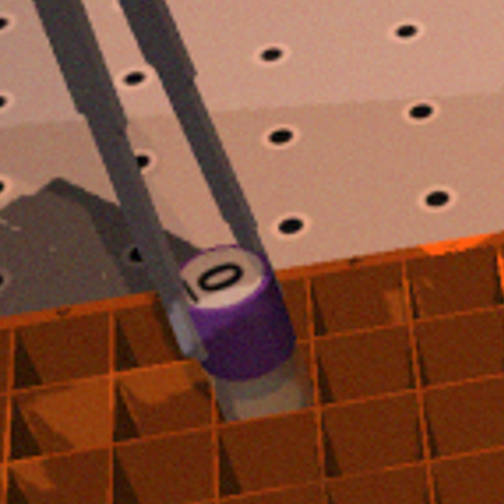

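execute_actions --actions '[{"rows":[[-0.72,0.792,0.455,0.08,-0.01,-0.01,-0.82,0.045,1.555,0.346,1.22,-1.4,0,1],[-0.72,0.792,0.465,0.068,-0.01,-0.01,-0.82,0.045,1.555,0.346,1.22,-1.4,0,1],[-0.72,0.792,0.474,0.056,-0.01,-0.01,-0.82,0.045,1.555,0.346,1.22,-1.4,0,1],[-0.72,0.792,0.482,0.046,-0.01,-0.01,-0.82,0.045,1.555,0.346,1.22,-1.4,0,1],[-0.72,0.792,0.49,0.038,-0.01,-0.01,-0.82,0.045,1.555,0.346,1.22,-1.4,0,1],[-0.72,0.792,0.498,0.03,-0.01,-0.01,-0.82,0.045,1.555,0.346,1.22,-1.4,0,1],[-0.72,0.792,0.506,0.022,-0.01,-0.01,-0.82,0.045,1.555,0.346,1.22,-1.4,0,1],[-0.72,0.792,0.514,0.014,-0.01,-0.01,-0.82,0.045,1.555,0.346,1.22,-1.4,0,1],[-0.72,0.792,0.522,0.006,-0.01,-0.01,-0.82,0.045,1.555,0.346,1.22,-1.4,0,1],[-0.72,0.792,0.53,-0.002,-0.01,-0.01,-0.82,0.045,1.555,0.346,1.22,-1.4,0,1],[-0.72,0.792,0.538,-0.01,-0.01,-0.01,-0.82,0.045,1.555,0.346,1.22,-1.4,0,1],[-0.72,0.792,0.546,-0.018,-0.01,-0.01,-0.82,0.045,1.555,0.346,1.22,-1.4,0,1],[-0.72,0.792,0.554,-0.026,-0.01,-0.01,-0.82,0.045,1.555,0.346,1.22,-1.4,0,1],[-0.72,0.792,0.562,-0.034,-0.01,-0.01,-0.82,0.045,1.555,0.346,1.22,-1.4,0,1],[-0.72,0.792,0.57,-0.042,-0.01,-0.01,-0.82,0.045,1.555,0.346,1.22,-1.4,0,1]],"steps":15}]' --pictures false

execute_actions --actions '[{"rows":[[-0.72,0.792,0.578,-0.05,-0.01,-0.01,-0.82,0.045,1.555,0.346,1.22,-1.4,0,1],[-0.72,0.792,0.586,-0.058,-0.01,-0.01,-0.82,0.045,1.555,0.346,1.22,-1.4,0,1],[-0.72,0.792,0.594,-0.068,-0.01,-0.01,-0.82,0.045,1.555,0.346,1.22,-1.4,0,1],[-0.72,0.792,0.604,-0.08,-0.01,-0.01,-0.82,0.045,1.555,0.346,1.22,-1.4,0,1],[-0.72,0.792,0.616,-0.094,-0.01,-0.01,-0.82,0.045,1.555,0.346,1.22,-1.4,0,1],[-0.72,0.792,0.63,-0.11,-0.01,-0.01,-0.82,0.045,1.555,0.346,1.22,-1.4,0,1],[-0.72,0.792,0.645,-0.126,-0.01,-0.01,-0.82,0.045,1.555,0.346,1.22,-1.4,0,1],[-0.72,0.792,0.66,-0.142,-0.01,-0.01,-0.82,0.045,1.555,0.346,1.22,-1.4,0,1],[-0.72,0.792,0.675,-0.158,-0.01,-0.01,-0.82,0.045,1.555,0.346,1.22,-1.4,0,1],[-0.72,0.792,0.69,-0.174,-0.01,-0.01,-0.82,0.045,1.555,0.346,1.22,-1.4,0,1],[-0.72,0.792,0.705,-0.19,-0.01,-0.01,-0.82,0.045,1.555,0.346,1.22,-1.4,0,1],[-0.72,0.792,0.72,-0.202,-0.01,-0.01,-0.82,0.045,1.555,0.346,1.22,-1.4,0,1],[-0.72,0.792,0.735,-0.21,-0.01,-0.01,-0.82,0.045,1.555,0.346,1.22,-1.4,0,1],[-0.72,0.792,0.75,-0.215,-0.01,-0.01,-0.82,0.045,1.555,0.346,1.22,-1.4,0,1],[-0.72,0.792,0.76,-0.215,-0.01,-0.01,-0.82,0.045,1.555,0.346,1.22,-1.4,0,1]],"steps":15}]'

Scene clock: 357.00 s of 18600.00 s.
left_arm: end_effector_position=(+0.2584, +0.0102, +0.1836) grip_measured=-0.817 end_effector_quat_wxyz=(+0.545, +0.327, +0.731, -0.247) | right_arm: end_effector_position=(+0.3152, -0.1302, +0.1258) grip_measured=+1.000 end_effector_quat_wxyz=(+0.559, -0.428, +0.564, +0.432)
Joint positions: left_arm=[-0.724  0.805  0.527 -0.009 -0.003 -0.005  0.008] | right_arm=[ 0.041  1.557  0.347  1.193 -1.39  -0.009  0.087]
Joint velocities: left_arm=[-0.022  0.002  0.227 -0.198 -0.095 -0.037 -0.   ] | right_arm=[-0.017  0.017  0.007  0.007 -0.007  0.037  0.   ]
Joint torques (N m, as the arm reports them, + toward a larger angle): left_arm=[ 0.31 -1.34  9.58  1.94  0.02  0.12] | right_arm=[ 0.38 -4.25  4.43  2.16 -0.14  0.14]
Steps of this call (steps 1 to 15: the robot went on to your last target; steps 16 to 90: nothing new was sent; then 22.20 s passed at rest; steps 91 to 105: all 15 steps of this action). Readings (joint positions):
91: left_arm=[-0.724 0.805 0.433 0.088 -0.003 -0.005] | right_arm=[0.041 1.557 0.347 1.193 -1.390 -0.009]
92: left_arm=[-0.724 0.805 0.433 0.087 -0.003 -0.005] | right_arm=[0.041 1.557 0.347 1.193 -1.390 -0.009]
94: left_arm=[-0.724 0.805 0.441 0.076 -0.003 -0.005] | right_arm=[0.041 1.557 0.347 1.193 -1.390 -0.009]
98: left_arm=[-0.724 0.805 0.469 0.043 -0.003 -0.005] | right_arm=[0.041 1.557 0.347 1.193 -1.390 -0.009]
105: the state above

Scene clock: 357.50 s of 18600.00 s.
left_arm: end_effector_position=(+0.2578, +0.0110, +0.2327) grip_measured=-0.817 end_effector_quat_wxyz=(+0.550, +0.325, +0.728, -0.249) | right_arm: end_effector_position=(+0.3152, -0.1302, +0.1258) grip_measured=+1.000 end_effector_quat_wxyz=(+0.559, -0.428, +0.564, +0.432)
Joint positions: left_arm=[-0.724  0.805  0.71  -0.179 -0.003 -0.005  0.008] | right_arm=[ 0.041  1.557  0.347  1.193 -1.39  -0.009  0.087]
Joint velocities: left_arm=[ 0.002 -0.007  0.369 -0.271  0.007 -0.007  0.   ] | right_arm=[-0.007 -0.017  0.002  0.007 -0.11  -0.051  0.   ]
Joint torques (N m, as the arm reports them, + toward a larger angle): left_arm=[ 0.31 -1.22  9.31  1.93  0.02  0.12] | right_arm=[ 0.37 -4.26  4.42  2.17 -0.14  0.15]
Steps of this call (steps 1 to 15: all 15 steps of this action). Readings (joint positions):
1: left_arm=[-0.724 0.805 0.535 -0.017 -0.003 -0.005] | right_arm=[0.041 1.557 0.347 1.193 -1.390 -0.009]
2: left_arm=[-0.724 0.805 0.543 -0.025 -0.003 -0.005] | right_arm=[0.041 1.557 0.347 1.193 -1.390 -0.009]
4: left_arm=[-0.724 0.805 0.559 -0.042 -0.003 -0.005] | right_arm=[0.041 1.557 0.347 1.193 -1.390 -0.009]
8: left_arm=[-0.724 0.805 0.604 -0.092 -0.003 -0.005] | right_arm=[0.041 1.557 0.347 1.193 -1.390 -0.009]
15: the state above

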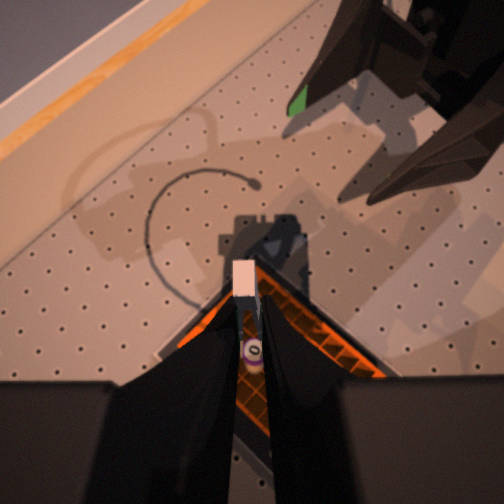

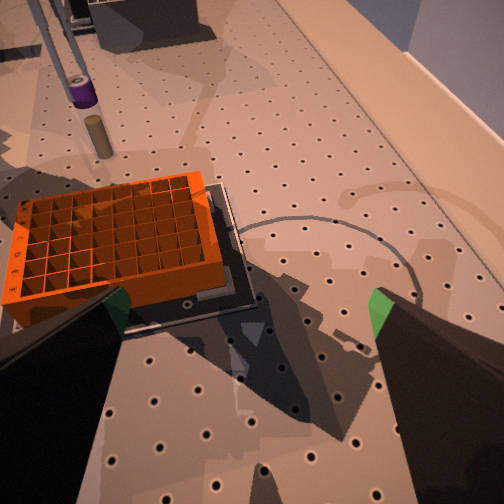

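execute_actions --actions '[{"rows":[[-0.71,0.8,0.763,-0.2,-0.015,-0.01,-0.82,0.045,1.555,0.37,1.22,-1.3,0,1],[-0.695,0.81,0.766,-0.19,-0.02,-0.012,-0.82,0.045,1.555,0.4,1.22,-1.2,0,1],[-0.675,0.82,0.769,-0.185,-0.025,-0.014,-0.82,0.045,1.555,0.43,1.22,-1.1,0,1],[-0.65,0.826,0.771,-0.181,-0.03,-0.016,-0.82,0.045,1.56,0.46,1.22,-1.0,0,1],[-0.62,0.832,0.773,-0.177,-0.036,-0.018,-0.82,0.045,1.565,0.49,1.22,-0.9,0,1],[-0.585,0.838,0.775,-0.173,-0.042,-0.02,-0.82,0.045,1.57,0.52,1.22,-0.8,0,1],[-0.548,0.844,0.777,-0.169,-0.048,-0.022,-0.82,0.045,1.575,0.55,1.22,-0.7,0,1],[-0.51,0.85,0.779,-0.165,-0.054,-0.024,-0.82,0.045,1.58,0.58,1.22,-0.6,0,1],[-0.472,0.856,0.781,-0.161,-0.06,-0.026,-0.82,0.045,1.585,0.61,1.22,-0.5,0,1],[-0.434,0.862,0.783,-0.157,-0.066,-0.028,-0.82,0.045,1.59,0.64,1.22,-0.4,0,1],[-0.396,0.868,0.785,-0.153,-0.072,-0.03,-0.82,0.045,1.595,0.67,1.22,-0.3,0,1],[-0.358,0.874,0.787,-0.149,-0.078,-0.032,-0.82,0.045,1.6,0.7,1.22,-0.2,0,1],[-0.32,0.88,0.789,-0.145,-0.084,-0.034,-0.82,0.045,1.6,0.71,1.22,-0.1,0,1],[-0.282,0.886,0.791,-0.141,-0.09,-0.036,-0.82,0.06,1.6,0.71,1.22,0,0,1],[-0.244,0.892,0.793,-0.137,-0.096,-0.038,-0.82,0.08,1.6,0.71,1.22,0,0,1]],"steps":15}]' --pictures false

execute_actions --actions '[{"rows":[[-0.206,0.898,0.795,-0.133,-0.102,-0.04,-0.82,0.11,1.6,0.71,1.22,0,0,1],[-0.168,0.904,0.797,-0.129,-0.108,-0.042,-0.82,0.14,1.6,0.71,1.22,0,0,1],[-0.13,0.91,0.799,-0.125,-0.114,-0.044,-0.82,0.17,1.6,0.71,1.22,0,0,1],[-0.092,0.916,0.801,-0.121,-0.12,-0.046,-0.82,0.2,1.6,0.71,1.22,0,0,1],[-0.054,0.922,0.803,-0.117,-0.126,-0.048,-0.82,0.23,1.6,0.71,1.22,0,0,1],[-0.016,0.928,0.805,-0.113,-0.132,-0.05,-0.82,0.26,1.6,0.71,1.22,0,0,1],[0.022,0.934,0.807,-0.109,-0.138,-0.052,-0.82,0.3,1.6,0.71,1.22,0,0,1],[0.06,0.94,0.809,-0.105,-0.144,-0.054,-0.82,0.34,1.6,0.71,1.22,0,0,1],[0.098,0.946,0.811,-0.101,-0.15,-0.056,-0.82,0.38,1.6,0.71,1.22,0,0,1],[0.136,0.952,0.813,-0.097,-0.156,-0.058,-0.82,0.42,1.6,0.71,1.22,0,0,1],[0.174,0.958,0.815,-0.093,-0.162,-0.06,-0.82,0.46,1.6,0.71,1.22,0,0,1],[0.212,0.964,0.817,-0.089,-0.168,-0.062,-0.82,0.5,1.6,0.71,1.22,0,0,1],[0.25,0.97,0.819,-0.085,-0.174,-0.064,-0.82,0.54,1.6,0.71,1.22,0,0,1],[0.288,0.976,0.821,-0.081,-0.18,-0.066,-0.82,0.58,1.6,0.71,1.22,0,0,1],[0.326,0.982,0.823,-0.077,-0.186,-0.067,-0.82,0.62,1.6,0.71,1.22,0,0,1]],"steps":15}]' --pictures false

execute_actions --actions '[{"rows":[[0.364,0.988,0.825,-0.073,-0.192,-0.067,-0.82,0.67,1.6,0.71,1.22,0,0,1],[0.402,0.994,0.827,-0.069,-0.198,-0.067,-0.82,0.72,1.6,0.71,1.22,0,0,1],[0.44,1.0,0.829,-0.065,-0.204,-0.067,-0.82,0.77,1.6,0.71,1.22,0,0,1],[0.478,1.006,0.831,-0.061,-0.21,-0.067,-0.82,0.82,1.6,0.71,1.22,0,0,1],[0.516,1.012,0.832,-0.057,-0.216,-0.067,-0.82,0.87,1.6,0.71,1.22,0,0,1],[0.554,1.018,0.832,-0.053,-0.22,-0.067,-0.82,0.92,1.6,0.71,1.22,0,0,1],[0.59,1.024,0.832,-0.05,-0.22,-0.067,-0.82,0.97,1.6,0.71,1.22,0,0,1],[0.623,1.03,0.832,-0.05,-0.22,-0.067,-0.82,1.02,1.6,0.71,1.22,0,0,1],[0.653,1.035,0.832,-0.05,-0.22,-0.067,-0.82,1.07,1.6,0.71,1.22,0,0,1],[0.68,1.035,0.832,-0.05,-0.22,-0.067,-0.82,1.12,1.6,0.71,1.22,0,0,1],[0.703,1.035,0.832,-0.05,-0.22,-0.067,-0.82,1.16,1.6,0.71,1.22,0,0,1],[0.722,1.035,0.832,-0.05,-0.22,-0.067,-0.82,1.2,1.6,0.71,1.22,0,0,1],[0.736,1.035,0.832,-0.05,-0.22,-0.067,-0.82,1.23,1.6,0.71,1.22,0,0,1],[0.745,1.035,0.832,-0.05,-0.22,-0.067,-0.82,1.25,1.6,0.71,1.22,0,0,1],[0.75,1.035,0.832,-0.05,-0.22,-0.067,-0.82,1.26,1.6,0.71,1.22,0,0,1]],"steps":15}]' --pictures false

execute_actions --actions '[{"steps":12}]'

Scene clock: 422.40 s of 18600.00 s.
left_arm: end_effector_position=(+0.3489, +0.1182, +0.2374) grip_measured=-0.817 end_effector_quat_wxyz=(+0.588, +0.146, +0.787, -0.113) | right_arm: end_effector_position=(+0.5051, -0.2581, +0.2488) grip_measured=+1.000 end_effector_quat_wxyz=(+0.793, -0.117, +0.594, +0.068)
Joint positions: left_arm=[-0.312  0.868  0.758 -0.177 -0.061 -0.024  0.008] | right_arm=[ 0.045  1.59   0.681  1.196 -0.346 -0.008  0.087]
Joint velocities: left_arm=[ 1.077  0.168  0.066  0.125 -0.256 -0.066 -0.001] | right_arm=[ 0.129 -0.012  0.305  0.095  2.484  0.007  0.   ]
Joint torques (N m, as the arm reports them, + toward a larger angle): left_arm=[0.3  0.08 9.61 2.15 0.03 0.11] | right_arm=[ 2.2  -4.96  6.68  2.39 -0.15  0.13]
Steps of this call (steps 1 to 30: the robot went on to your last target; steps 31 to 90: nothing new was sent; then 61.40 s passed at rest; steps 91 to 105: all 15 steps of this action). Readings (joint positions):
91: left_arm=[-0.723 0.805 0.736 -0.214 -0.003 -0.005] | right_arm=[0.041 1.557 0.347 1.193 -1.379 -0.009]
92: left_arm=[-0.719 0.805 0.736 -0.214 -0.003 -0.005] | right_arm=[0.041 1.557 0.350 1.193 -1.352 -0.009]
94: left_arm=[-0.694 0.805 0.736 -0.213 -0.005 -0.006] | right_arm=[0.041 1.557 0.382 1.193 -1.256 -0.009]
98: left_arm=[-0.578 0.823 0.741 -0.203 -0.019 -0.011] | right_arm=[0.041 1.563 0.502 1.193 -0.970 -0.009]
105: the state above

Scene clock: 422.90 s of 18600.00 s.
left_arm: end_effector_position=(+0.3881, +0.3176, +0.2373) grip_measured=-0.817 end_effector_quat_wxyz=(+0.594, -0.120, +0.791, +0.084) | right_arm: end_effector_position=(+0.4707, -0.0831, +0.2557) grip_measured=+1.000 end_effector_quat_wxyz=(+0.786, -0.133, +0.579, +0.171)
Joint positions: left_arm=[ 0.258  0.958  0.789 -0.118 -0.151 -0.054  0.008] | right_arm=[ 0.546  1.594  0.691  1.201 -0.018 -0.006  0.087]
Joint velocities: left_arm=[ 1.087  0.188  0.066  0.007 -0.183 -0.007 -0.001] | right_arm=[ 1.131 -0.002 -0.002 -0.022  0.007  0.007  0.   ]
Joint torques (N m, as the arm reports them, + toward a larger angle): left_arm=[ 0.21 -0.41  9.6   2.11  0.02  0.14] | right_arm=[ 0.51 -5.34  7.51  2.47  0.1   0.14]
Steps of this call (steps 1 to 15: all 15 steps of this action). Readings (joint positions):
1: left_arm=[-0.274 0.874 0.761 -0.174 -0.067 -0.026] | right_arm=[0.054 1.590 0.688 1.199 -0.273 -0.008]
2: left_arm=[-0.236 0.880 0.763 -0.169 -0.073 -0.028] | right_arm=[0.071 1.590 0.691 1.201 -0.214 -0.007]
4: left_arm=[-0.160 0.892 0.767 -0.162 -0.085 -0.032] | right_arm=[0.127 1.591 0.691 1.201 -0.134 -0.007]
8: left_arm=[-0.008 0.916 0.775 -0.146 -0.109 -0.040] | right_arm=[0.266 1.594 0.691 1.201 -0.056 -0.007]
15: the state above

Scene clock: 423.40 s of 18600.00 s.
left_arm: end_effector_position=(+0.3226, +0.4798, +0.2312) grip_measured=-0.817 end_effector_quat_wxyz=(+0.545, -0.322, +0.735, +0.241) | right_arm: end_effector_position=(+0.2495, +0.1459, +0.2558) grip_measured=+1.000 end_effector_quat_wxyz=(+0.685, -0.316, +0.503, +0.422)
Joint positions: left_arm=[ 0.731  1.023  0.802 -0.079 -0.212 -0.062  0.008] | right_arm=[ 1.233  1.594  0.691  1.201 -0.006 -0.006  0.087]
Joint velocities: left_arm=[ 0.281  0.007 -0.007 -0.051 -0.066 -0.007  0.   ] | right_arm=[ 0.662  0.012 -0.002  0.081 -0.066  0.022  0.   ]
Joint torques (N m, as the arm reports them, + toward a larger angle): left_arm=[ 0.11 -1.14  9.53  2.11  0.02  0.14] | right_arm=[-1.08 -5.34  7.49  2.47  0.11  0.13]
Steps of this call (steps 1 to 15: all 15 steps of this action). Readings (joint positions):
1: left_arm=[0.296 0.964 0.791 -0.114 -0.156 -0.056] | right_arm=[0.588 1.594 0.691 1.201 -0.015 -0.006]
2: left_arm=[0.334 0.970 0.793 -0.110 -0.162 -0.057] | right_arm=[0.632 1.594 0.691 1.201 -0.013 -0.006]
4: left_arm=[0.410 0.982 0.797 -0.102 -0.174 -0.059] | right_arm=[0.727 1.594 0.691 1.201 -0.009 -0.006]
8: left_arm=[0.560 1.006 0.802 -0.085 -0.195 -0.061] | right_arm=[0.931 1.594 0.691 1.201 -0.005 -0.006]
15: the state above

Scene clock: 423.80 s of 18600.00 s.
left_arm: end_effector_position=(+0.3200, +0.4834, +0.2321) grip_measured=-0.817 end_effector_quat_wxyz=(+0.545, -0.327, +0.732, +0.245) | right_arm: end_effector_position=(+0.2369, +0.1519, +0.2558) grip_measured=+1.000 end_effector_quat_wxyz=(+0.678, -0.324, +0.498, +0.432)
Joint positions: left_arm=[ 0.743  1.023  0.802 -0.075 -0.214 -0.063  0.008] | right_arm=[ 1.262  1.594  0.691  1.201 -0.007 -0.006  0.087]
Joint velocities: left_arm=[ 0.002  0.002 -0.017 -0.037 -0.007 -0.037 -0.001] | right_arm=[ 0.007 -0.017  0.002  0.007  0.037 -0.066  0.   ]
Joint torques (N m, as the arm reports them, + toward a larger angle): left_arm=[ 0.61 -1.04  9.54  2.15  0.01  0.12] | right_arm=[ 0.01 -5.35  7.51  2.47  0.06  0.13]
Steps of this call (steps 1 to 12: the robot went on to your last target). Readings (joint positions):
1: left_arm=[0.739 1.023 0.802 -0.078 -0.214 -0.063] | right_arm=[1.251 1.594 0.691 1.201 -0.008 -0.006]
2: left_arm=[0.742 1.023 0.802 -0.078 -0.214 -0.063] | right_arm=[1.260 1.594 0.691 1.201 -0.008 -0.006]
4: left_arm=[0.743 1.023 0.802 -0.076 -0.214 -0.063] | right_arm=[1.262 1.594 0.691 1.201 -0.008 -0.006]
8: left_arm=[0.743 1.023 0.802 -0.076 -0.214 -0.063] | right_arm=[1.262 1.594 0.691 1.201 -0.007 -0.006]
12: the state above

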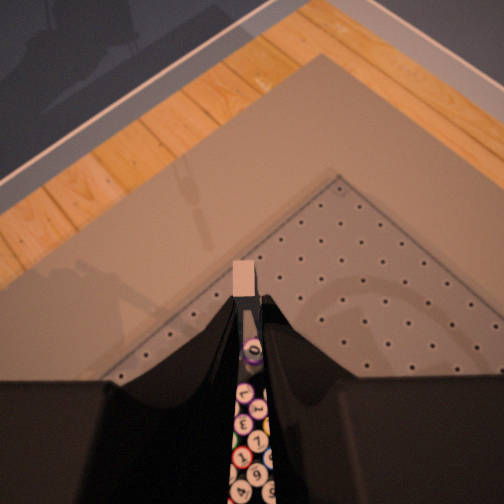

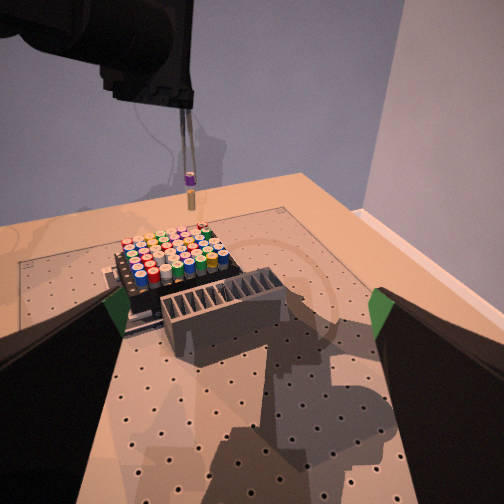

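zoom_image --camera "cam_left_wrist" --region '[200, 320, 300, 460]'

zoom_image --camera "cam_right_wrist" --region '[130, 160, 250, 280]'

Region (200, 320, 300, 460) of cam_left_wrist's 504x504 image, scaled by 3.600, with more detail than that image has; it fills the left 360 columns of this view, and the rest is white.

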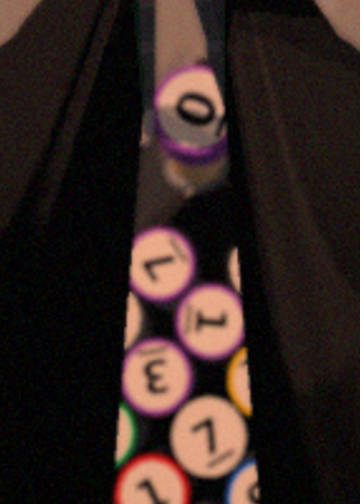

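Region (130, 160, 250, 280) of cam_right_wrist's 504x504 image, scaled by 4.200, with more detail than that image has.

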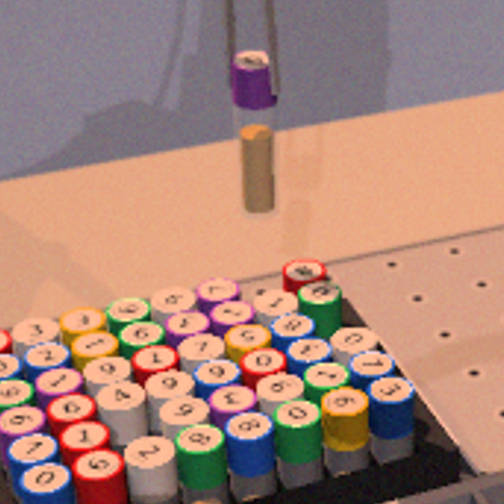

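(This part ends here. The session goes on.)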